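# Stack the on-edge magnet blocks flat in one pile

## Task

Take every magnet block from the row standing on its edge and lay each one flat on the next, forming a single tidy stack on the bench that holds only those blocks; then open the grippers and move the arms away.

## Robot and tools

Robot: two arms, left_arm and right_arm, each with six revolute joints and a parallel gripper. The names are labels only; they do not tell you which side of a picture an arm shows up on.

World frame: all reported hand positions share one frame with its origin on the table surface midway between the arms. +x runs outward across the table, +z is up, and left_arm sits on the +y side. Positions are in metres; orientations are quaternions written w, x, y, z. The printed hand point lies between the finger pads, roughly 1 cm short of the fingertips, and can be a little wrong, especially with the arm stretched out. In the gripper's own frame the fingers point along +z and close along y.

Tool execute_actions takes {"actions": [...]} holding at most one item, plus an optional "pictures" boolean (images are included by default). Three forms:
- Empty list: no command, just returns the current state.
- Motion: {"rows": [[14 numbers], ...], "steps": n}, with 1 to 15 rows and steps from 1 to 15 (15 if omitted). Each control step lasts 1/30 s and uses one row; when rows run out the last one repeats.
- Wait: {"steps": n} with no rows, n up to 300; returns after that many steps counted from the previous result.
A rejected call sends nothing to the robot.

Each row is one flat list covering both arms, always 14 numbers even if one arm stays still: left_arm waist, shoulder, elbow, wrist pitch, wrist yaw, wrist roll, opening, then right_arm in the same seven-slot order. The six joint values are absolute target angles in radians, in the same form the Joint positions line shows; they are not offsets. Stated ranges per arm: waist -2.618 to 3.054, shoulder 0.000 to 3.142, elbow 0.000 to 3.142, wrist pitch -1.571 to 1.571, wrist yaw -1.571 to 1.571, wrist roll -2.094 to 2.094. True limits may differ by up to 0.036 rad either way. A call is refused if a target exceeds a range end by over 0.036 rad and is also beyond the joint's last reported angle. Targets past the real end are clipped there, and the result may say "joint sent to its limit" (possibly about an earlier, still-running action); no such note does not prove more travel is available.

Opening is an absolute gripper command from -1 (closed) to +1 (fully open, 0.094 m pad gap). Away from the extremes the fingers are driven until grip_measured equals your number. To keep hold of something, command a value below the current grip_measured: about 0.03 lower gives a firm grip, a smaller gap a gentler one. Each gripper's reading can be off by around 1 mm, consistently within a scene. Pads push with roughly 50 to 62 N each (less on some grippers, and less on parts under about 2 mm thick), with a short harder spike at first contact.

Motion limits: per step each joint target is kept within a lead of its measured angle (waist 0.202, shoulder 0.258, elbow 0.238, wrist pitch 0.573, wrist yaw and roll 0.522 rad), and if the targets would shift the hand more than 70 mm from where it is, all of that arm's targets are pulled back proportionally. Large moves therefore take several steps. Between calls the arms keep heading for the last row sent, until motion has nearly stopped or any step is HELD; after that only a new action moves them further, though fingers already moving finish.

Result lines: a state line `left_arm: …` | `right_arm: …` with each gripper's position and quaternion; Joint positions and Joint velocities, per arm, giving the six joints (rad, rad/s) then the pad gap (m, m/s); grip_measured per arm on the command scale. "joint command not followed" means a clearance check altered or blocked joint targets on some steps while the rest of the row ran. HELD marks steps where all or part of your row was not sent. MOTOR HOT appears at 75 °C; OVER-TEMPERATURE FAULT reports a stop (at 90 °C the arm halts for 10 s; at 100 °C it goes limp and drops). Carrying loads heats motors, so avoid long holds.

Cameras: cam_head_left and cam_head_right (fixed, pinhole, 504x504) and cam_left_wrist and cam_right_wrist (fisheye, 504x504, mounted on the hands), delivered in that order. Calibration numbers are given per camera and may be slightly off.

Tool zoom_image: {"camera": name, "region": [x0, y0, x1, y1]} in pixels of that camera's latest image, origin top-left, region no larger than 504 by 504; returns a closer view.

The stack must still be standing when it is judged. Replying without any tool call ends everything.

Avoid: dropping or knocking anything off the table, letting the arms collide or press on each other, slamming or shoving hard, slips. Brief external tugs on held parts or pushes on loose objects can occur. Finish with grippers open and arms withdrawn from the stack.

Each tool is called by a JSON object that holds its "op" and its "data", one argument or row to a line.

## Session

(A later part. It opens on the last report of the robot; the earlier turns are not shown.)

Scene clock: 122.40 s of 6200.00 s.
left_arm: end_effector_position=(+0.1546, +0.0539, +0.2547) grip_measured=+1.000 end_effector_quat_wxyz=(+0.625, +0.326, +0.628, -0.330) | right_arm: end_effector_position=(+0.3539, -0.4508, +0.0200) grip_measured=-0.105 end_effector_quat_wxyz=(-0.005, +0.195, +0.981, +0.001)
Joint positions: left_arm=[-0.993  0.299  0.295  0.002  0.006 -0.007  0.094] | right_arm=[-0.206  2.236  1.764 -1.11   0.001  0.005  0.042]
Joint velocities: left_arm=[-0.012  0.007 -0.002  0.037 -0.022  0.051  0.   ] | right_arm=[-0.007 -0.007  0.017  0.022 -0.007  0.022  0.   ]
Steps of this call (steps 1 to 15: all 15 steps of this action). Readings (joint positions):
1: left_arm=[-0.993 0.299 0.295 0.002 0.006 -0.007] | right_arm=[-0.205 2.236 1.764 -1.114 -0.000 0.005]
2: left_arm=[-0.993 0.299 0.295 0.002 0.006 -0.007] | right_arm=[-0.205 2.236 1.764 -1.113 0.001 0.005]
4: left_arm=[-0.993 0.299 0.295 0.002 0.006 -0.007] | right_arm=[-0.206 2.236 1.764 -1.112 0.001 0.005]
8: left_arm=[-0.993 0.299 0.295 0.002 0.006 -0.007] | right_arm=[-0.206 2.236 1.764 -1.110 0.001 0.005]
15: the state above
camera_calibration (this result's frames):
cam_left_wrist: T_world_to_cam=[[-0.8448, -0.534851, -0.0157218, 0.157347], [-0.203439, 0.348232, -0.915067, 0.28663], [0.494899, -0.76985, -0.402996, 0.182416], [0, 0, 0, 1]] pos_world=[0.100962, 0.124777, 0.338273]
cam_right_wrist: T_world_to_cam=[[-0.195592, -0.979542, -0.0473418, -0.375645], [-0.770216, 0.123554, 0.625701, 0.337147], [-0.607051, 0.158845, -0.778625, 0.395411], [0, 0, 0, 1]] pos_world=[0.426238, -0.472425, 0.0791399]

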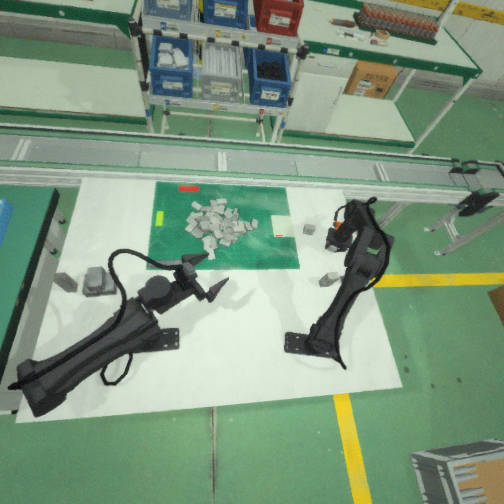

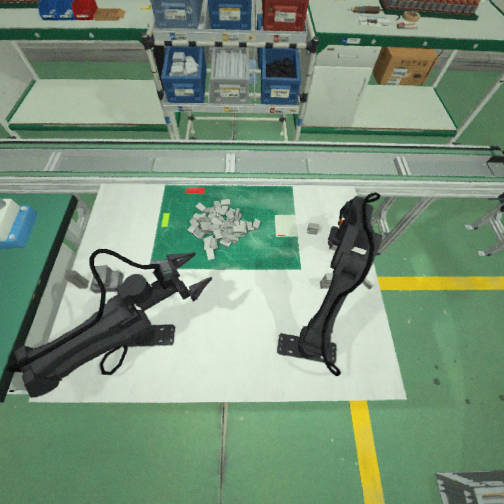

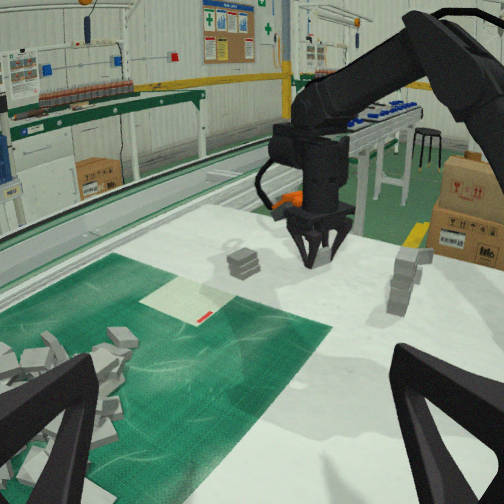

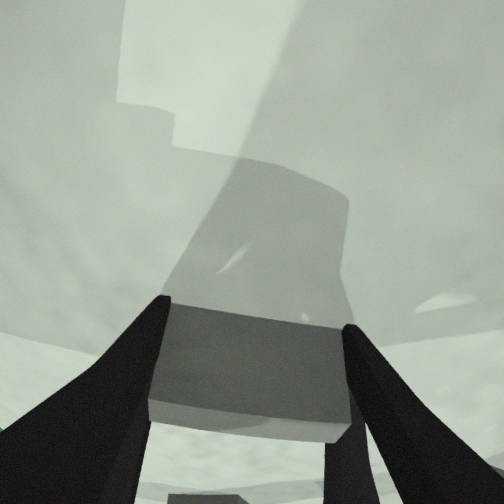

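{"op": "execute_actions", "data": {
  "actions": [
    {"rows":[[-1.0,0.3,0.3,0,0,0,1,-0.215,2.1,1.9,-1.3,0,0,-0.5]]}
  ],
  "pictures": false
}}

{"op": "execute_actions", "data": {
  "actions": [
    {"rows":[[-1.0,0.3,0.3,0,0,0,1,0.04,1.8,1.0,1.55,0,0,-0.5]]}
  ],
  "pictures": false
}}

{"op": "execute_actions", "data": {
  "actions": [
    {"steps":70}
  ],
  "pictures": false
}}

{"op": "execute_actions", "data": {
  "actions": [
    {"rows":[[-1.0,0.3,0.3,0,0,0,1,0.04,2.2,0.68,1.55,0,0,-0.5]]}
  ],
  "pictures": false
}}

{"op": "execute_actions", "data": {
  "actions": [
    {"steps":40}
  ]
}}

{"op": "zoom_image", "data": {
  "camera": "cam_left_wrist",
  "region": [150,180,350,330]
}}

Scene clock: 127.60 s of 6200.00 s.
left_arm: end_effector_position=(+0.1546, +0.0539, +0.2547) grip_measured=+1.000 end_effector_quat_wxyz=(+0.625, +0.326, +0.628, -0.330) | right_arm: end_effector_position=(+0.3553, -0.4514, +0.1112) grip_measured=-0.105 end_effector_quat_wxyz=(+0.046, +0.195, +0.980, -0.009)
Joint positions: left_arm=[-0.993  0.299  0.295  0.002  0.006 -0.007  0.094] | right_arm=[-0.206  2.093  1.898 -1.281  0.001  0.005  0.042]
Joint velocities: left_arm=[ 0.002 -0.002 -0.022 -0.022  0.022 -0.081  0.   ] | right_arm=[-0.007  0.071 -0.007 -0.11   0.051 -0.066 -0.   ]
Steps of this call (steps 1 to 15: the robot went on to your last target; steps 16 to 90: nothing new was sent; then 1.70 s passed at rest; steps 91 to 105: all 15 steps of this action). Readings (joint positions):
91: left_arm=[-0.993 0.299 0.295 0.002 0.006 -0.007] | right_arm=[-0.206 2.232 1.775 -1.125 0.001 0.005]
92: left_arm=[-0.993 0.299 0.295 0.002 0.006 -0.007] | right_arm=[-0.206 2.226 1.791 -1.156 0.001 0.005]
94: left_arm=[-0.993 0.299 0.295 0.002 0.006 -0.007] | right_arm=[-0.206 2.191 1.827 -1.206 0.001 0.005]
98: left_arm=[-0.993 0.299 0.295 0.002 0.006 -0.007] | right_arm=[-0.206 2.104 1.886 -1.249 0.001 0.005]
105: the state above

Scene clock: 128.10 s of 6200.00 s.
left_arm: end_effector_position=(+0.1546, +0.0539, +0.2547) grip_measured=+1.000 end_effector_quat_wxyz=(+0.625, +0.326, +0.628, -0.330) | right_arm: end_effector_position=(+0.4329, -0.3506, +0.0634) grip_measured=-0.105 end_effector_quat_wxyz=(+0.400, +0.060, +0.915, -0.022)
Joint positions: left_arm=[-0.993  0.299  0.295  0.002  0.006 -0.007  0.094] | right_arm=[ 0.051  1.824  0.987  0.089 -0.009  0.003  0.042]
Joint velocities: left_arm=[-0.017  0.002 -0.007 -0.007 -0.037  0.022  0.   ] | right_arm=[-0.134  0.32  -0.418  1.575  0.007 -0.051  0.001]
Steps of this call (steps 1 to 15: all 15 steps of this action). Readings (joint positions):
1: left_arm=[-0.993 0.299 0.295 0.002 0.006 -0.007] | right_arm=[-0.196 2.075 1.866 -1.237 0.005 0.005]
2: left_arm=[-0.993 0.299 0.295 0.002 0.006 -0.007] | right_arm=[-0.181 2.040 1.804 -1.160 0.012 0.005]
4: left_arm=[-0.993 0.299 0.295 0.002 0.006 -0.007] | right_arm=[-0.118 1.959 1.690 -1.025 0.015 0.005]
8: left_arm=[-0.993 0.299 0.295 0.002 0.006 -0.007] | right_arm=[0.039 1.804 1.403 -0.602 0.004 0.004]
15: the state above

Scene clock: 130.43 s of 6200.00 s.
left_arm: end_effector_position=(+0.1546, +0.0539, +0.2547) grip_measured=+1.000 end_effector_quat_wxyz=(+0.625, +0.326, +0.628, -0.330) | right_arm: end_effector_position=(+0.4398, -0.3532, +0.3904) grip_measured=-0.105 end_effector_quat_wxyz=(+0.902, +0.026, +0.426, -0.058)
Joint positions: left_arm=[-0.993  0.299  0.295  0.002  0.006 -0.007  0.094] | right_arm=[ 0.048  1.815  0.975  1.529 -0.008  0.003  0.042]
Joint velocities: left_arm=[-0.007 -0.017  0.002  0.007 -0.037 -0.037  0.   ] | right_arm=[ 0.002  0.002  0.007 -0.081  0.051 -0.11  -0.   ]
Steps of this call (steps 1 to 60: the robot went on to your last target; steps 61 to 70: nothing new was sent). Readings (joint positions):
1: left_arm=[-0.993 0.299 0.295 0.002 0.006 -0.007] | right_arm=[0.049 1.833 0.978 0.139 -0.008 0.003]
2: left_arm=[-0.993 0.299 0.295 0.002 0.006 -0.007] | right_arm=[0.048 1.836 0.975 0.188 -0.008 0.003]
4: left_arm=[-0.993 0.299 0.295 0.002 0.006 -0.007] | right_arm=[0.048 1.836 0.975 0.299 -0.008 0.003]
8: left_arm=[-0.993 0.299 0.295 0.002 0.006 -0.007] | right_arm=[0.048 1.836 0.975 0.538 -0.008 0.003]
70: the state above
All arms were judged still, so your last target was given up. Only a new action makes them travel on or press farther. Fingers that are still opening or closing keep moving.

Scene clock: 130.93 s of 6200.00 s.
left_arm: end_effector_position=(+0.1546, +0.0539, +0.2547) grip_measured=+1.000 end_effector_quat_wxyz=(+0.625, +0.326, +0.628, -0.330) | right_arm: end_effector_position=(+0.4490, -0.3544, +0.0696) grip_measured=-0.105 end_effector_quat_wxyz=(+0.684, +0.047, +0.726, -0.043)
Joint positions: left_arm=[-0.993  0.299  0.295  0.002  0.006 -0.007  0.094] | right_arm=[ 0.048  2.224  0.673  1.491 -0.008  0.003  0.042]
Joint velocities: left_arm=[ 0.022 -0.012  0.007  0.022  0.037 -0.022  0.   ] | right_arm=[-0.002  0.198 -0.198 -0.344 -0.051  0.007  0.   ]
Steps of this call (steps 1 to 15: all 15 steps of this action). Readings (joint positions):
1: left_arm=[-0.993 0.299 0.295 0.002 0.006 -0.007] | right_arm=[0.048 1.823 0.968 1.536 -0.008 0.003]
2: left_arm=[-0.993 0.299 0.295 0.002 0.006 -0.007] | right_arm=[0.048 1.834 0.952 1.556 -0.008 0.003]
4: left_arm=[-0.993 0.299 0.295 0.002 0.006 -0.007] | right_arm=[0.048 1.875 0.909 1.560 -0.008 0.003]
8: left_arm=[-0.993 0.299 0.295 0.002 0.006 -0.007] | right_arm=[0.048 2.011 0.812 1.557 -0.008 0.003]
15: the state above

Scene clock: 132.27 s of 6200.00 s.
left_arm: end_effector_position=(+0.1546, +0.0539, +0.2547) grip_measured=+1.000 end_effector_quat_wxyz=(+0.625, +0.326, +0.628, -0.330) | right_arm: end_effector_position=(+0.4486, -0.3544, +0.0789) grip_measured=-0.105 end_effector_quat_wxyz=(+0.697, +0.047, +0.715, -0.043)
Joint positions: left_arm=[-0.993  0.299  0.295  0.002  0.006 -0.007  0.094] | right_arm=[ 0.048  2.22   0.669  1.525 -0.008  0.003  0.042]
Joint velocities: left_arm=[ 0.012 -0.007 -0.007  0.022  0.007 -0.022  0.   ] | right_arm=[-0.022  0.002 -0.007  0.007  0.007 -0.037  0.   ]
Steps of this call (steps 1 to 30: the robot went on to your last target; steps 31 to 40: nothing new was sent). Readings (joint positions):
1: left_arm=[-0.993 0.299 0.295 0.002 0.006 -0.007] | right_arm=[0.048 2.227 0.669 1.483 -0.008 0.003]
2: left_arm=[-0.993 0.299 0.295 0.002 0.006 -0.007] | right_arm=[0.048 2.227 0.669 1.482 -0.008 0.003]
4: left_arm=[-0.993 0.299 0.295 0.002 0.006 -0.007] | right_arm=[0.048 2.223 0.669 1.498 -0.008 0.003]
8: left_arm=[-0.993 0.299 0.295 0.002 0.006 -0.007] | right_arm=[0.048 2.220 0.669 1.519 -0.008 0.003]
40: the state above
All arms were judged still, so your last target was given up. Only a new action makes them travel on or press farther. Fingers that are still opening or closing keep moving.
camera_calibration (this result's frames):
cam_left_wrist: T_world_to_cam=[[-0.8448, -0.534851, -0.0157218, 0.157347], [-0.203439, 0.348232, -0.915067, 0.28663], [0.494899, -0.76985, -0.402996, 0.182416], [0, 0, 0, 1]] pos_world=[0.100962, 0.124777, 0.338273]
cam_right_wrist: T_world_to_cam=[[-0.0739709, -0.978696, 0.191525, -0.332934], [-0.654355, -0.0972946, -0.749903, 0.339517], [0.752561, -0.180796, -0.633217, -0.258287], [0, 0, 0, 1]] pos_world=[0.391914, -0.339506, 0.154818]

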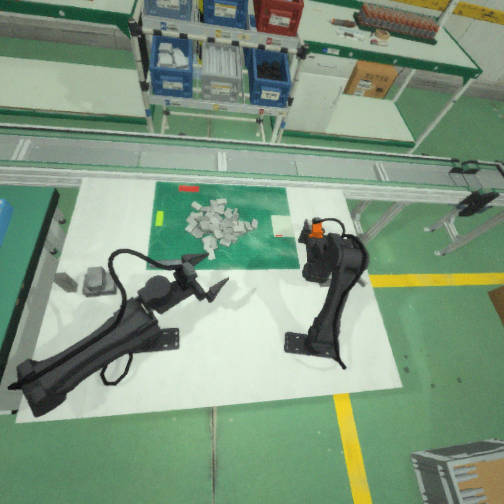

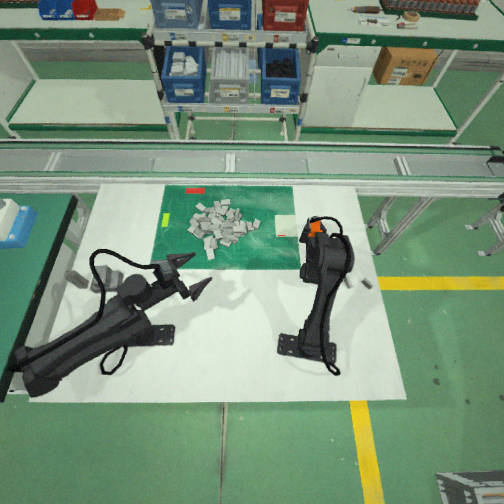

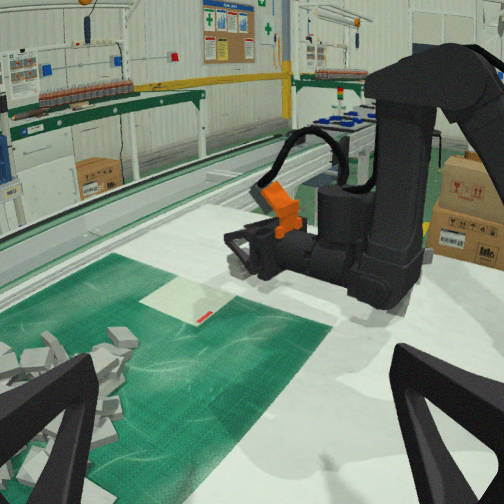

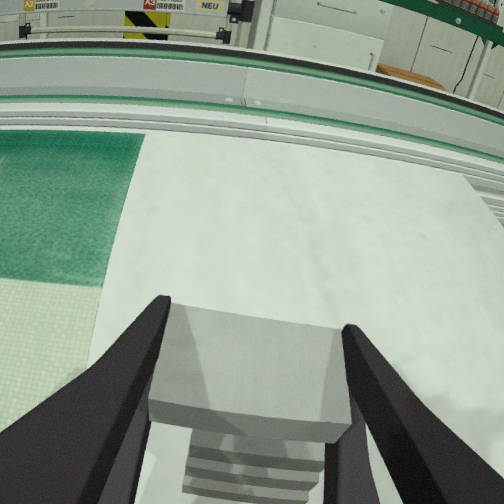

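Region (150, 180, 350, 330) of cam_left_wrist's 504x504 image, scaled by 2.520, with more detail than that image has; it fills the top 378 rows of this view, and the rest is white.

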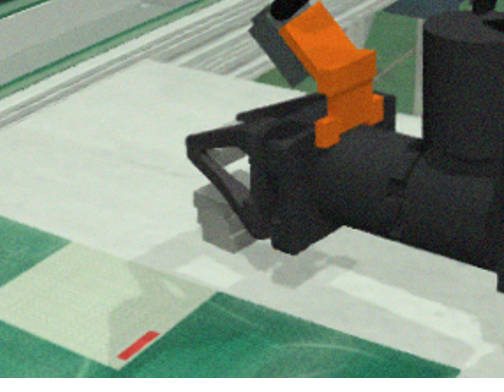

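Correct waist, lower by shoulder.

{"op": "execute_actions", "data": {
  "actions": [
    {"rows":[[-1.0,0.3,0.3,0,0,0,1,0.02,2.22,0.68,1.55,0,0,-0.5]]}
  ],
  "pictures": false
}}

{"op": "execute_actions", "data": {
  "actions": [
    {"rows":[[-1.0,0.3,0.3,0,0,0,1,0.02,2.265,0.69,1.55,0,0,-0.5]]}
  ],
  "pictures": false
}}

{"op": "execute_actions", "data": {
  "actions": [
    {"steps":20}
  ]
}}

{"op": "zoom_image", "data": {
  "camera": "cam_left_wrist",
  "region": [150,180,350,330]
}}

Scene clock: 135.37 s of 6200.00 s.
left_arm: end_effector_position=(+0.1546, +0.0539, +0.2547) grip_measured=+1.000 end_effector_quat_wxyz=(+0.625, +0.326, +0.628, -0.330) | right_arm: end_effector_position=(+0.4472, -0.3637, +0.0790) grip_measured=-0.105 end_effector_quat_wxyz=(+0.696, +0.054, +0.714, -0.050)
Joint positions: left_arm=[-0.993  0.299  0.295  0.002  0.006 -0.007  0.094] | right_arm=[ 0.029  2.22   0.669  1.526 -0.007  0.003  0.042]
Joint velocities: left_arm=[-0.007 -0.012  0.002  0.007  0.051 -0.037  0.   ] | right_arm=[ 0.002  0.002  0.002 -0.007 -0.007 -0.081 -0.001]
Steps of this call (steps 1 to 78: nothing new was sent; steps 79 to 93: all 15 steps of this action). Readings (joint positions):
79: left_arm=[-0.993 0.299 0.295 0.002 0.006 -0.007] | right_arm=[0.046 2.220 0.669 1.525 -0.008 0.003]
80: left_arm=[-0.993 0.299 0.295 0.002 0.006 -0.007] | right_arm=[0.044 2.220 0.669 1.525 -0.008 0.003]
82: left_arm=[-0.993 0.299 0.295 0.002 0.006 -0.007] | right_arm=[0.035 2.220 0.669 1.525 -0.008 0.003]
86: left_arm=[-0.993 0.299 0.295 0.002 0.006 -0.007] | right_arm=[0.029 2.220 0.669 1.526 -0.007 0.003]
93: the state above

Scene clock: 135.87 s of 6200.00 s.
left_arm: end_effector_position=(+0.1546, +0.0539, +0.2547) grip_measured=+1.000 end_effector_quat_wxyz=(+0.625, +0.326, +0.628, -0.330) | right_arm: end_effector_position=(+0.4461, -0.3635, +0.0633) grip_measured=-0.105 end_effector_quat_wxyz=(+0.686, +0.054, +0.724, -0.050)
Joint positions: left_arm=[-0.993  0.299  0.295  0.002  0.006 -0.007  0.094] | right_arm=[ 0.029  2.258  0.671  1.532 -0.007  0.003  0.042]
Joint velocities: left_arm=[ 0.002 -0.007  0.007 -0.037  0.007 -0.007  0.   ] | right_arm=[-0.007 -0.027  0.012 -0.081 -0.007 -0.081  0.   ]
Steps of this call (steps 1 to 15: all 15 steps of this action). Readings (joint positions):
1: left_arm=[-0.993 0.299 0.295 0.002 0.006 -0.007] | right_arm=[0.029 2.223 0.669 1.529 -0.007 0.003]
2: left_arm=[-0.993 0.299 0.295 0.002 0.006 -0.007] | right_arm=[0.029 2.230 0.671 1.535 -0.007 0.003]
4: left_arm=[-0.993 0.299 0.295 0.002 0.006 -0.007] | right_arm=[0.029 2.246 0.671 1.536 -0.007 0.003]
8: left_arm=[-0.993 0.299 0.295 0.002 0.006 -0.007] | right_arm=[0.029 2.258 0.671 1.532 -0.007 0.003]
15: the state above

Scene clock: 136.53 s of 6200.00 s.
left_arm: end_effector_position=(+0.1546, +0.0539, +0.2547) grip_measured=+1.000 end_effector_quat_wxyz=(+0.625, +0.326, +0.628, -0.330) | right_arm: end_effector_position=(+0.4461, -0.3635, +0.0633) grip_measured=-0.105 end_effector_quat_wxyz=(+0.686, +0.054, +0.724, -0.050)
Joint positions: left_arm=[-0.993  0.299  0.295  0.002  0.006 -0.007  0.094] | right_arm=[ 0.029  2.258  0.671  1.532 -0.007  0.003  0.042]
Joint velocities: left_arm=[ 0.002  0.002  0.002 -0.051  0.066  0.051  0.   ] | right_arm=[ 0.002  0.007  0.002 -0.007  0.007 -0.007 -0.   ]
Steps of this call (steps 1 to 15: the robot went on to your last target; steps 16 to 20: nothing new was sent). Readings (joint positions):
1: left_arm=[-0.993 0.299 0.295 0.002 0.006 -0.007] | right_arm=[0.029 2.258 0.671 1.532 -0.007 0.003]
2: left_arm=[-0.993 0.299 0.295 0.002 0.006 -0.007] | right_arm=[0.029 2.258 0.671 1.532 -0.007 0.003]
4: left_arm=[-0.993 0.299 0.295 0.002 0.006 -0.007] | right_arm=[0.029 2.258 0.671 1.532 -0.007 0.003]
8: left_arm=[-0.993 0.299 0.295 0.002 0.006 -0.007] | right_arm=[0.029 2.258 0.671 1.532 -0.007 0.003]
20: the state above
All arms were judged still, so your last target was given up. Only a new action makes them travel on or press farther. Fingers that are still opening or closing keep moving.
camera_calibration (this result's frames):
cam_left_wrist: T_world_to_cam=[[-0.8448, -0.534851, -0.0157218, 0.157347], [-0.203439, 0.348232, -0.915067, 0.28663], [0.494899, -0.76985, -0.402996, 0.182416], [0, 0, 0, 1]] pos_world=[0.100962, 0.124777, 0.338273]
cam_right_wrist: T_world_to_cam=[[-0.0879045, -0.977877, 0.189812, -0.332459], [-0.677377, -0.081031, -0.73116, 0.340304], [0.730365, -0.192846, -0.655269, -0.261054], [0, 0, 0, 1]] pos_world=[0.391954, -0.347872, 0.140861]

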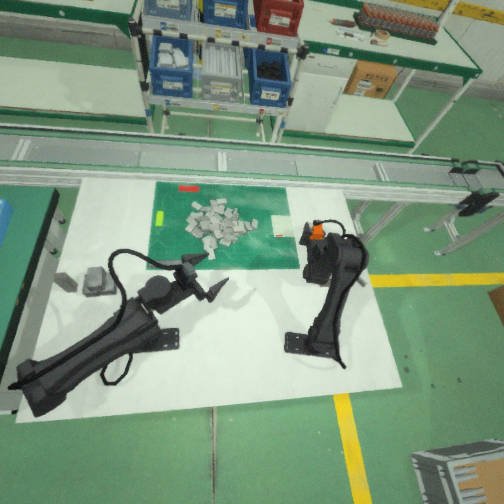

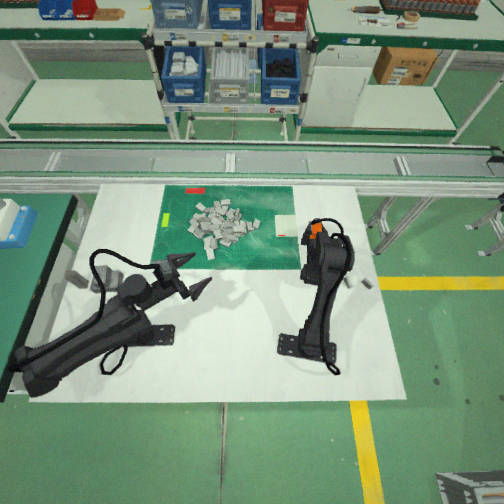

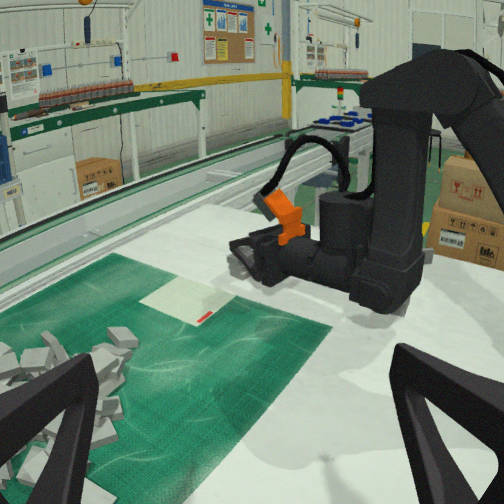

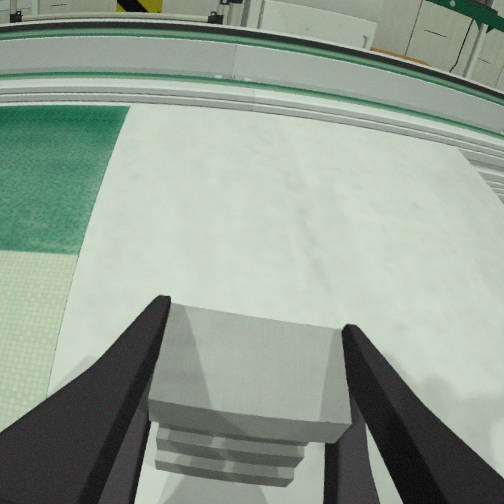

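Region (150, 180, 350, 330) of cam_left_wrist's 504x504 image, scaled by 2.520, with more detail than that image has; it fills the top 378 rows of this view, and the rest is white.

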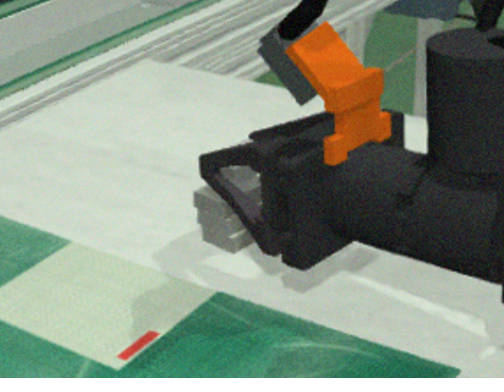

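{"op": "execute_actions", "data": {
  "actions": [
    {"rows":[[-1.0,0.3,0.3,0,0,0,1,0.04,2.3,0.715,1.55,0,0,-0.5]]}
  ],
  "pictures": false
}}

{"op": "execute_actions", "data": {
  "actions": [
    {"rows":[[-1.0,0.3,0.3,0,0,0,1,0.04,2.3,0.715,1.55,0,0,0.6]]}
  ],
  "pictures": false
}}

{"op": "execute_actions", "data": {
  "actions": [
    {"rows":[[-1.0,0.3,0.3,0,0,0,1,0.04,1.8,1.0,1.0,0,0,1]]}
  ],
  "pictures": false
}}

{"op": "execute_actions", "data": {
  "actions": [
    {"rows":[[-1.0,0.3,0.3,0,0,0,1,-0.54,1.75,1.5,-1.3,0,0.85,1]]}
  ],
  "pictures": false
}}

{"op": "execute_actions", "data": {
  "actions": [
    {"steps":60}
  ]
}}

{"op": "zoom_image", "data": {
  "camera": "cam_left_wrist",
  "region": [150,180,350,330]
}}

Scene clock: 141.40 s of 6200.00 s.
left_arm: end_effector_position=(+0.1546, +0.0539, +0.2547) grip_measured=+1.000 end_effector_quat_wxyz=(+0.625, +0.326, +0.628, -0.330) | right_arm: end_effector_position=(+0.4518, -0.3627, +0.0663) grip_measured=-0.105 end_effector_quat_wxyz=(+0.692, +0.053, +0.719, -0.049)
Joint positions: left_arm=[-0.993  0.299  0.295  0.002  0.006 -0.007  0.094] | right_arm=[ 0.033  2.268  0.695  1.535 -0.007  0.003  0.042]
Joint velocities: left_arm=[0.017 0.017 0.007 0.007 0.022 0.037 0.   ] | right_arm=[ 0.012  0.017 -0.017 -0.037 -0.051 -0.095  0.   ]
Steps of this call (steps 1 to 90: nothing new was sent; then 1.37 s passed at rest; steps 91 to 105: all 15 steps of this action). Readings (joint positions):
91: left_arm=[-0.993 0.299 0.295 0.002 0.006 -0.007] | right_arm=[0.029 2.261 0.674 1.533 -0.007 0.003]
92: left_arm=[-0.993 0.299 0.295 0.002 0.006 -0.007] | right_arm=[0.030 2.264 0.680 1.533 -0.007 0.003]
94: left_arm=[-0.993 0.299 0.295 0.002 0.006 -0.007] | right_arm=[0.031 2.266 0.691 1.534 -0.007 0.003]
98: left_arm=[-0.993 0.299 0.295 0.002 0.006 -0.007] | right_arm=[0.033 2.268 0.695 1.535 -0.007 0.003]
105: the state above

Scene clock: 141.90 s of 6200.00 s.
left_arm: end_effector_position=(+0.1546, +0.0539, +0.2547) grip_measured=+1.000 end_effector_quat_wxyz=(+0.625, +0.326, +0.628, -0.330) | right_arm: end_effector_position=(+0.4513, -0.3626, +0.0646) grip_measured=+0.598 end_effector_quat_wxyz=(+0.694, +0.053, +0.717, -0.049)
Joint positions: left_arm=[-0.993  0.299  0.295  0.002  0.006 -0.007  0.094] | right_arm=[ 0.033  2.282  0.695  1.554 -0.007  0.003  0.075]
Joint velocities: left_arm=[ 0.002 -0.007  0.002  0.007 -0.081 -0.007  0.   ] | right_arm=[-0.002  0.066 -0.002  0.007 -0.007 -0.022  0.   ]
Steps of this call (steps 1 to 15: all 15 steps of this action). Readings (joint positions):
1: left_arm=[-0.993 0.299 0.295 0.002 0.006 -0.007] | right_arm=[0.033 2.268 0.695 1.535 -0.007 0.003]
2: left_arm=[-0.993 0.299 0.295 0.002 0.006 -0.007] | right_arm=[0.033 2.268 0.695 1.538 -0.007 0.003]
4: left_arm=[-0.993 0.299 0.295 0.002 0.006 -0.007] | right_arm=[0.033 2.268 0.695 1.544 -0.007 0.003]
8: left_arm=[-0.993 0.299 0.295 0.002 0.006 -0.007] | right_arm=[0.033 2.268 0.695 1.549 -0.007 0.003]
15: the state above

Scene clock: 142.40 s of 6200.00 s.
left_arm: end_effector_position=(+0.1546, +0.0539, +0.2547) grip_measured=+1.000 end_effector_quat_wxyz=(+0.625, +0.326, +0.628, -0.330) | right_arm: end_effector_position=(+0.4797, -0.3669, +0.3352) grip_measured=+1.000 end_effector_quat_wxyz=(+0.816, +0.041, +0.574, -0.058)
Joint positions: left_arm=[-0.993  0.299  0.295  0.002  0.006 -0.007  0.094] | right_arm=[ 0.033  1.773  1.01   1.107 -0.007  0.003  0.094]
Joint velocities: left_arm=[-0.007 -0.012  0.007 -0.022  0.022 -0.051  0.   ] | right_arm=[-0.002  0.007 -0.012 -0.037 -0.022 -0.066  0.   ]
Steps of this call (steps 1 to 15: all 15 steps of this action). Readings (joint positions):
1: left_arm=[-0.993 0.299 0.295 0.002 0.006 -0.007] | right_arm=[0.033 2.264 0.709 1.503 -0.007 0.003]
2: left_arm=[-0.993 0.299 0.295 0.002 0.006 -0.007] | right_arm=[0.033 2.232 0.742 1.398 -0.007 0.003]
4: left_arm=[-0.993 0.299 0.295 0.002 0.006 -0.007] | right_arm=[0.033 2.158 0.820 1.288 -0.007 0.003]
8: left_arm=[-0.993 0.299 0.295 0.002 0.006 -0.007] | right_arm=[0.033 1.975 0.926 1.172 -0.007 0.003]
15: the state above

Scene clock: 142.90 s of 6200.00 s.
left_arm: end_effector_position=(+0.1546, +0.0539, +0.2547) grip_measured=+1.000 end_effector_quat_wxyz=(+0.625, +0.326, +0.628, -0.330) | right_arm: end_effector_position=(+0.3867, -0.6585, +0.3167) grip_measured=+1.000 end_effector_quat_wxyz=(+0.627, +0.514, +0.586, +0.006)
Joint positions: left_arm=[-0.993  0.299  0.295  0.002  0.006 -0.007  0.094] | right_arm=[-0.531  1.757  1.485  0.057 -0.002  0.729  0.094]
Joint velocities: left_arm=[-0.007 -0.002  0.007 -0.037 -0.022 -0.022  0.   ] | right_arm=[-0.598 -0.017  0.056 -2.264  0.081  0.593  0.   ]
Steps of this call (steps 1 to 15: all 15 steps of this action). Readings (joint positions):
1: left_arm=[-0.993 0.299 0.295 0.002 0.006 -0.007] | right_arm=[0.021 1.772 1.028 1.063 -0.014 0.050]
2: left_arm=[-0.993 0.299 0.295 0.002 0.006 -0.007] | right_arm=[-0.000 1.776 1.071 0.972 -0.020 0.118]
4: left_arm=[-0.993 0.299 0.295 0.002 0.006 -0.007] | right_arm=[-0.075 1.778 1.167 0.809 -0.021 0.252]
8: left_arm=[-0.993 0.299 0.295 0.002 0.006 -0.007] | right_arm=[-0.256 1.778 1.370 0.515 -0.019 0.503]
15: the state above

Scene clock: 144.90 s of 6200.00 s.
left_arm: end_effector_position=(+0.1546, +0.0539, +0.2547) grip_measured=+1.000 end_effector_quat_wxyz=(+0.625, +0.326, +0.628, -0.330) | right_arm: end_effector_position=(+0.1998, -0.5071, +0.1217) grip_measured=+1.000 end_effector_quat_wxyz=(+0.005, +0.710, +0.704, -0.002)
Joint positions: left_arm=[-0.993  0.299  0.295  0.002  0.006 -0.007  0.094] | right_arm=[-0.552  1.757  1.485 -1.289  0.004  0.844  0.094]
Joint velocities: left_arm=[-0.017 -0.037  0.002  0.007  0.051 -0.11   0.   ] | right_arm=[ 0.002  0.012  0.002  0.007 -0.022 -0.022  0.   ]
Steps of this call (steps 1 to 45: the robot went on to your last target; steps 46 to 60: nothing new was sent). Readings (joint positions):
1: left_arm=[-0.993 0.299 0.295 0.002 0.006 -0.007] | right_arm=[-0.547 1.757 1.485 -0.022 0.001 0.748]
2: left_arm=[-0.993 0.299 0.295 0.002 0.006 -0.007] | right_arm=[-0.555 1.757 1.485 -0.105 0.003 0.765]
4: left_arm=[-0.993 0.299 0.295 0.002 0.006 -0.007] | right_arm=[-0.557 1.757 1.485 -0.275 0.004 0.790]
8: left_arm=[-0.993 0.299 0.295 0.002 0.006 -0.007] | right_arm=[-0.552 1.757 1.485 -0.603 0.004 0.818]
60: the state above
All arms were judged still, so your last target was given up. Only a new action makes them travel on or press farther. Fingers that are still opening or closing keep moving.
camera_calibration (this result's frames):
cam_left_wrist: T_world_to_cam=[[-0.8448, -0.534851, -0.0157218, 0.157347], [-0.203439, 0.348232, -0.915067, 0.28663], [0.494899, -0.76985, -0.402996, 0.182416], [0, 0, 0, 1]] pos_world=[0.100962, 0.124777, 0.338273]
cam_right_wrist: T_world_to_cam=[[-0.981065, -0.187352, -0.0491063, 0.102824], [-0.178116, 0.773158, 0.608688, 0.374895], [-0.0760719, 0.605909, -0.791888, 0.512214], [0, 0, 0, 1]] pos_world=[0.206617, -0.580944, 0.182471]

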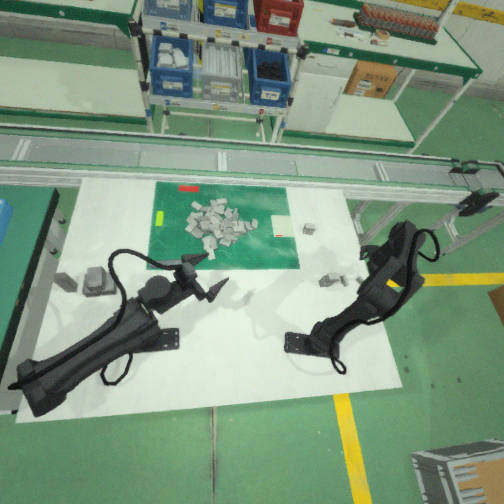

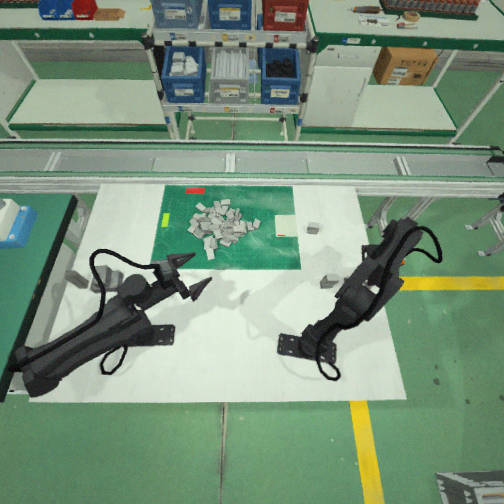

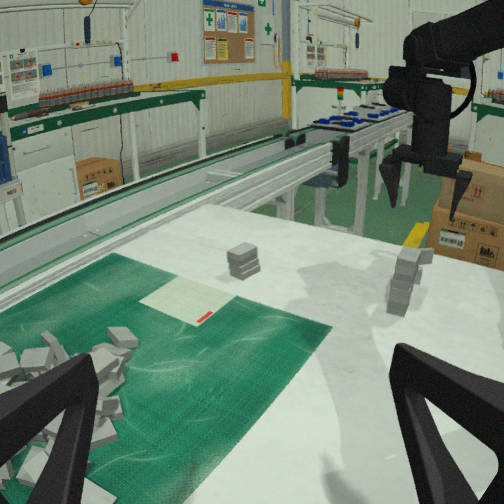

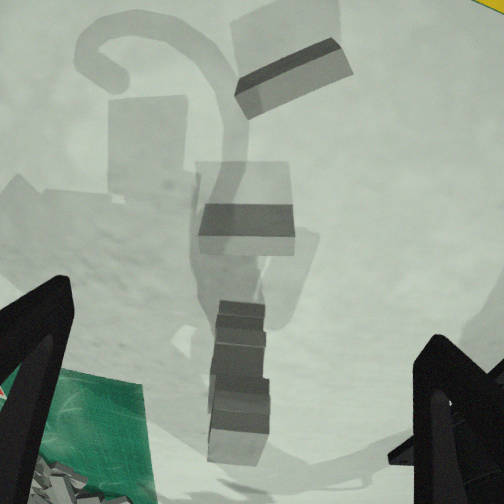

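Region (150, 180, 350, 330) of cam_left_wrist's 504x504 image, scaled by 2.520, with more detail than that image has; it fills the top 378 rows of this view, and the rest is white.

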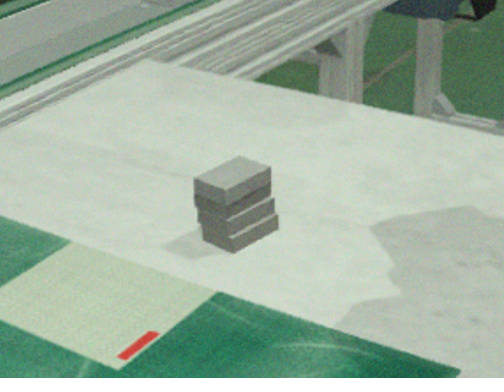

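{"op": "execute_actions", "data": {
  "actions": [
    {"rows":[[-1.0,0.3,0.3,0,0,0,1,-0.47,1.72,1.36,-1.2,0,1.0,1]],"steps":15}
  ]
}}

Scene clock: 152.10 s of 6200.00 s.
left_arm: end_effector_position=(+0.1546, +0.0539, +0.2547) grip_measured=+1.000 end_effector_quat_wxyz=(+0.625, +0.326, +0.628, -0.330) | right_arm: end_effector_position=(+0.2076, -0.4778, +0.0988) grip_measured=+1.000 end_effector_quat_wxyz=(-0.004, +0.731, +0.682, +0.000)
Joint positions: left_arm=[-0.993  0.299  0.295  0.002  0.006 -0.007  0.094] | right_arm=[-0.469  1.733  1.366 -1.211 -0.001  0.989  0.094]
Joint velocities: left_arm=[-0.012  0.007 -0.002 -0.007 -0.066 -0.051  0.   ] | right_arm=[-0.017  0.002 -0.017  0.022 -0.022  0.125  0.   ]
Steps of this call (steps 1 to 90: nothing new was sent; then 3.70 s passed at rest; steps 91 to 105: all 15 steps of this action). Readings (joint positions):
91: left_arm=[-0.993 0.299 0.295 0.002 0.006 -0.007] | right_arm=[-0.545 1.751 1.469 -1.271 0.006 0.865]
92: left_arm=[-0.993 0.299 0.295 0.002 0.006 -0.007] | right_arm=[-0.531 1.739 1.438 -1.245 0.007 0.891]
94: left_arm=[-0.993 0.299 0.295 0.002 0.006 -0.007] | right_arm=[-0.494 1.733 1.391 -1.237 0.005 0.929]
98: left_arm=[-0.993 0.299 0.295 0.002 0.006 -0.007] | right_arm=[-0.469 1.733 1.366 -1.230 -0.001 0.967]
105: the state above
camera_calibration (this result's frames):
cam_left_wrist: T_world_to_cam=[[-0.8448, -0.534851, -0.0157218, 0.157347], [-0.203439, 0.348232, -0.915067, 0.28663], [0.494899, -0.76985, -0.402996, 0.182416], [0, 0, 0, 1]] pos_world=[0.100962, 0.124777, 0.338273]
cam_right_wrist: T_world_to_cam=[[-0.991051, -0.12682, -0.0416507, 0.145014], [-0.125038, 0.772757, 0.622264, 0.355018], [-0.0467298, 0.621903, -0.781699, 0.477518], [0, 0, 0, 1]] pos_world=[0.210421, -0.552921, 0.1584]

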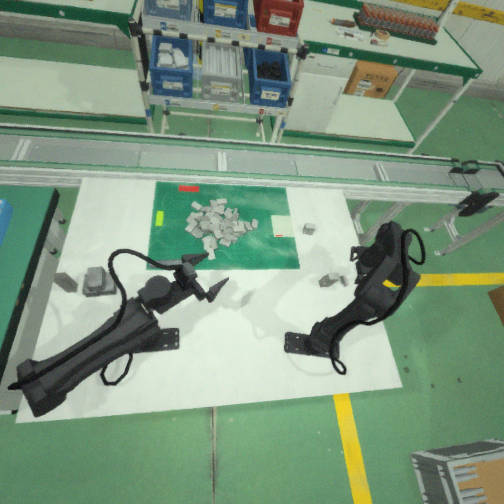

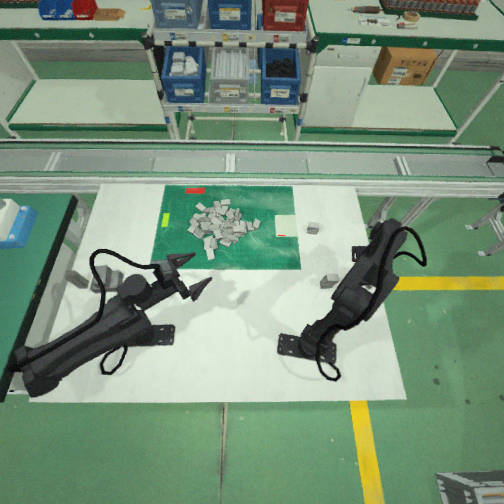

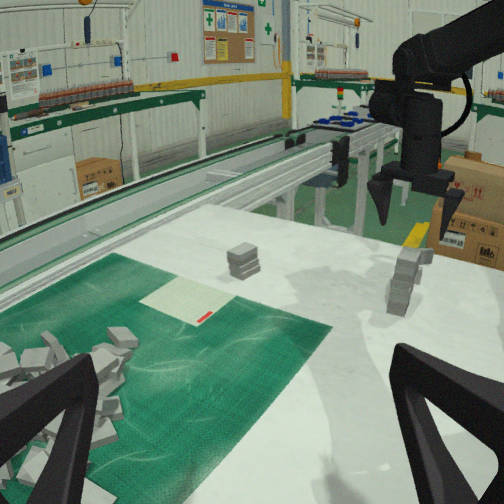

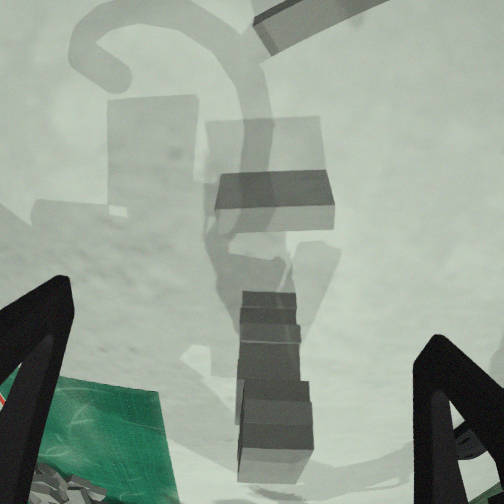

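{"op": "execute_actions", "data": {
  "actions": [
    {"rows":[[-1.0,0.3,0.3,0,0,0,1,-0.455,1.68,1.2,-1.08,0,0.79,1]],"steps":15}
  ],
  "pictures": false
}}

{"op": "execute_actions", "data": {
  "actions": [
    {"rows":[[-1.0,0.3,0.3,0,0,0,1,-0.455,1.71,1.04,-0.88,0,0.79,1]],"steps":15}
  ]
}}

Scene clock: 157.37 s of 6200.00 s.
left_arm: end_effector_position=(+0.1546, +0.0539, +0.2547) grip_measured=+1.000 end_effector_quat_wxyz=(+0.625, +0.326, +0.628, -0.330) | right_arm: end_effector_position=(+0.1939, -0.4663, +0.0695) grip_measured=+1.000 end_effector_quat_wxyz=(-0.007, +0.663, +0.748, +0.000)
Joint positions: left_arm=[-0.993  0.299  0.295  0.002  0.006 -0.007  0.094] | right_arm=[-0.465  1.694  1.202 -1.094 -0.001  0.803  0.094]
Joint velocities: left_arm=[-0.007 -0.002 -0.002  0.037 -0.037  0.037  0.   ] | right_arm=[-0.022 -0.007  0.002 -0.007 -0.007 -0.022  0.   ]
Steps of this call (steps 1 to 15: the robot went on to your last target; steps 16 to 90: nothing new was sent; then 1.77 s passed at rest; steps 91 to 105: all 15 steps of this action). Readings (joint positions):
91: left_arm=[-0.993 0.299 0.295 0.002 0.006 -0.007] | right_arm=[-0.469 1.724 1.343 -1.182 -0.001 0.967]
92: left_arm=[-0.993 0.299 0.295 0.002 0.006 -0.007] | right_arm=[-0.469 1.706 1.300 -1.144 -0.001 0.932]
94: left_arm=[-0.993 0.299 0.295 0.002 0.006 -0.007] | right_arm=[-0.467 1.694 1.236 -1.131 -0.001 0.883]
98: left_arm=[-0.993 0.299 0.295 0.002 0.006 -0.007] | right_arm=[-0.465 1.694 1.202 -1.122 -0.001 0.831]
105: the state above

Scene clock: 157.87 s of 6200.00 s.
left_arm: end_effector_position=(+0.1546, +0.0539, +0.2547) grip_measured=+1.000 end_effector_quat_wxyz=(+0.625, +0.326, +0.628, -0.330) | right_arm: end_effector_position=(+0.1883, -0.4620, +0.0252) grip_measured=+1.000 end_effector_quat_wxyz=(-0.001, +0.661, +0.750, +0.001)
Joint positions: left_arm=[-0.993  0.299  0.295  0.002  0.006 -0.007  0.094] | right_arm=[-0.465  1.713  1.038 -0.897 -0.001  0.796  0.094]
Joint velocities: left_arm=[ 0.027  0.007 -0.002 -0.007 -0.037 -0.022  0.   ] | right_arm=[-0.017 -0.007  0.002  0.051  0.037  0.007  0.   ]
Steps of this call (steps 1 to 15: all 15 steps of this action). Readings (joint positions):
1: left_arm=[-0.993 0.299 0.295 0.002 0.006 -0.007] | right_arm=[-0.465 1.691 1.182 -1.063 -0.001 0.801]
2: left_arm=[-0.993 0.299 0.295 0.002 0.006 -0.007] | right_arm=[-0.465 1.687 1.145 -1.012 -0.001 0.800]
4: left_arm=[-0.993 0.299 0.295 0.002 0.006 -0.007] | right_arm=[-0.465 1.697 1.079 -0.964 -0.001 0.798]
8: left_arm=[-0.993 0.299 0.295 0.002 0.006 -0.007] | right_arm=[-0.465 1.713 1.038 -0.938 -0.001 0.797]
15: the state above
camera_calibration (this result's frames):
cam_left_wrist: T_world_to_cam=[[-0.8448, -0.534851, -0.0157218, 0.157347], [-0.203439, 0.348232, -0.915067, 0.28663], [0.494899, -0.76985, -0.402996, 0.182416], [0, 0, 0, 1]] pos_world=[0.100962, 0.124777, 0.338273]
cam_right_wrist: T_world_to_cam=[[-0.947098, -0.317586, -0.0463207, 0.0285362], [-0.276798, 0.735217, 0.618739, 0.39753], [-0.162447, 0.598828, -0.78423, 0.420397], [0, 0, 0, 1]] pos_world=[0.205354, -0.534954, 0.0850425]

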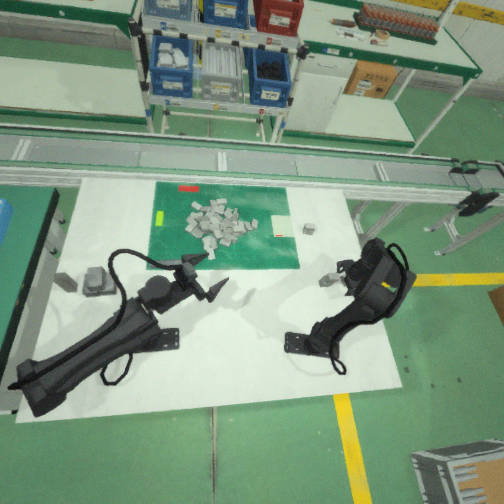

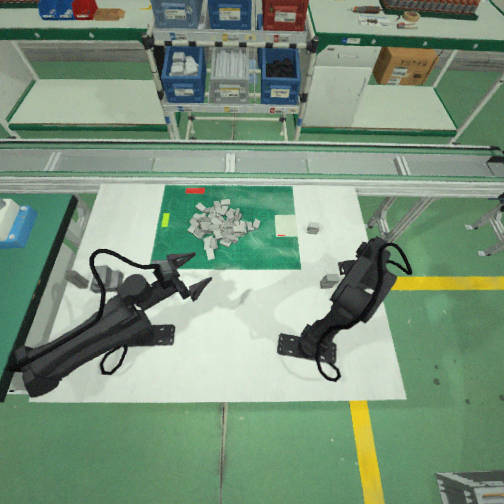

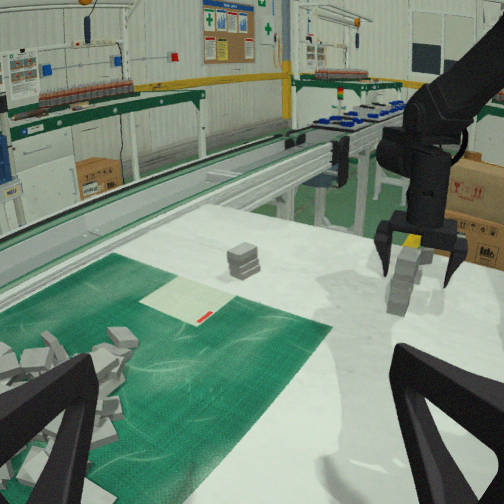

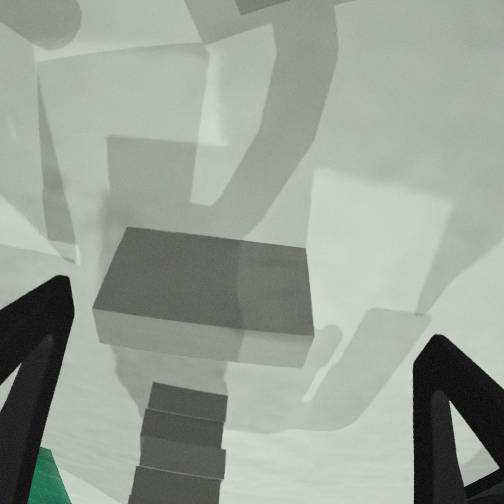

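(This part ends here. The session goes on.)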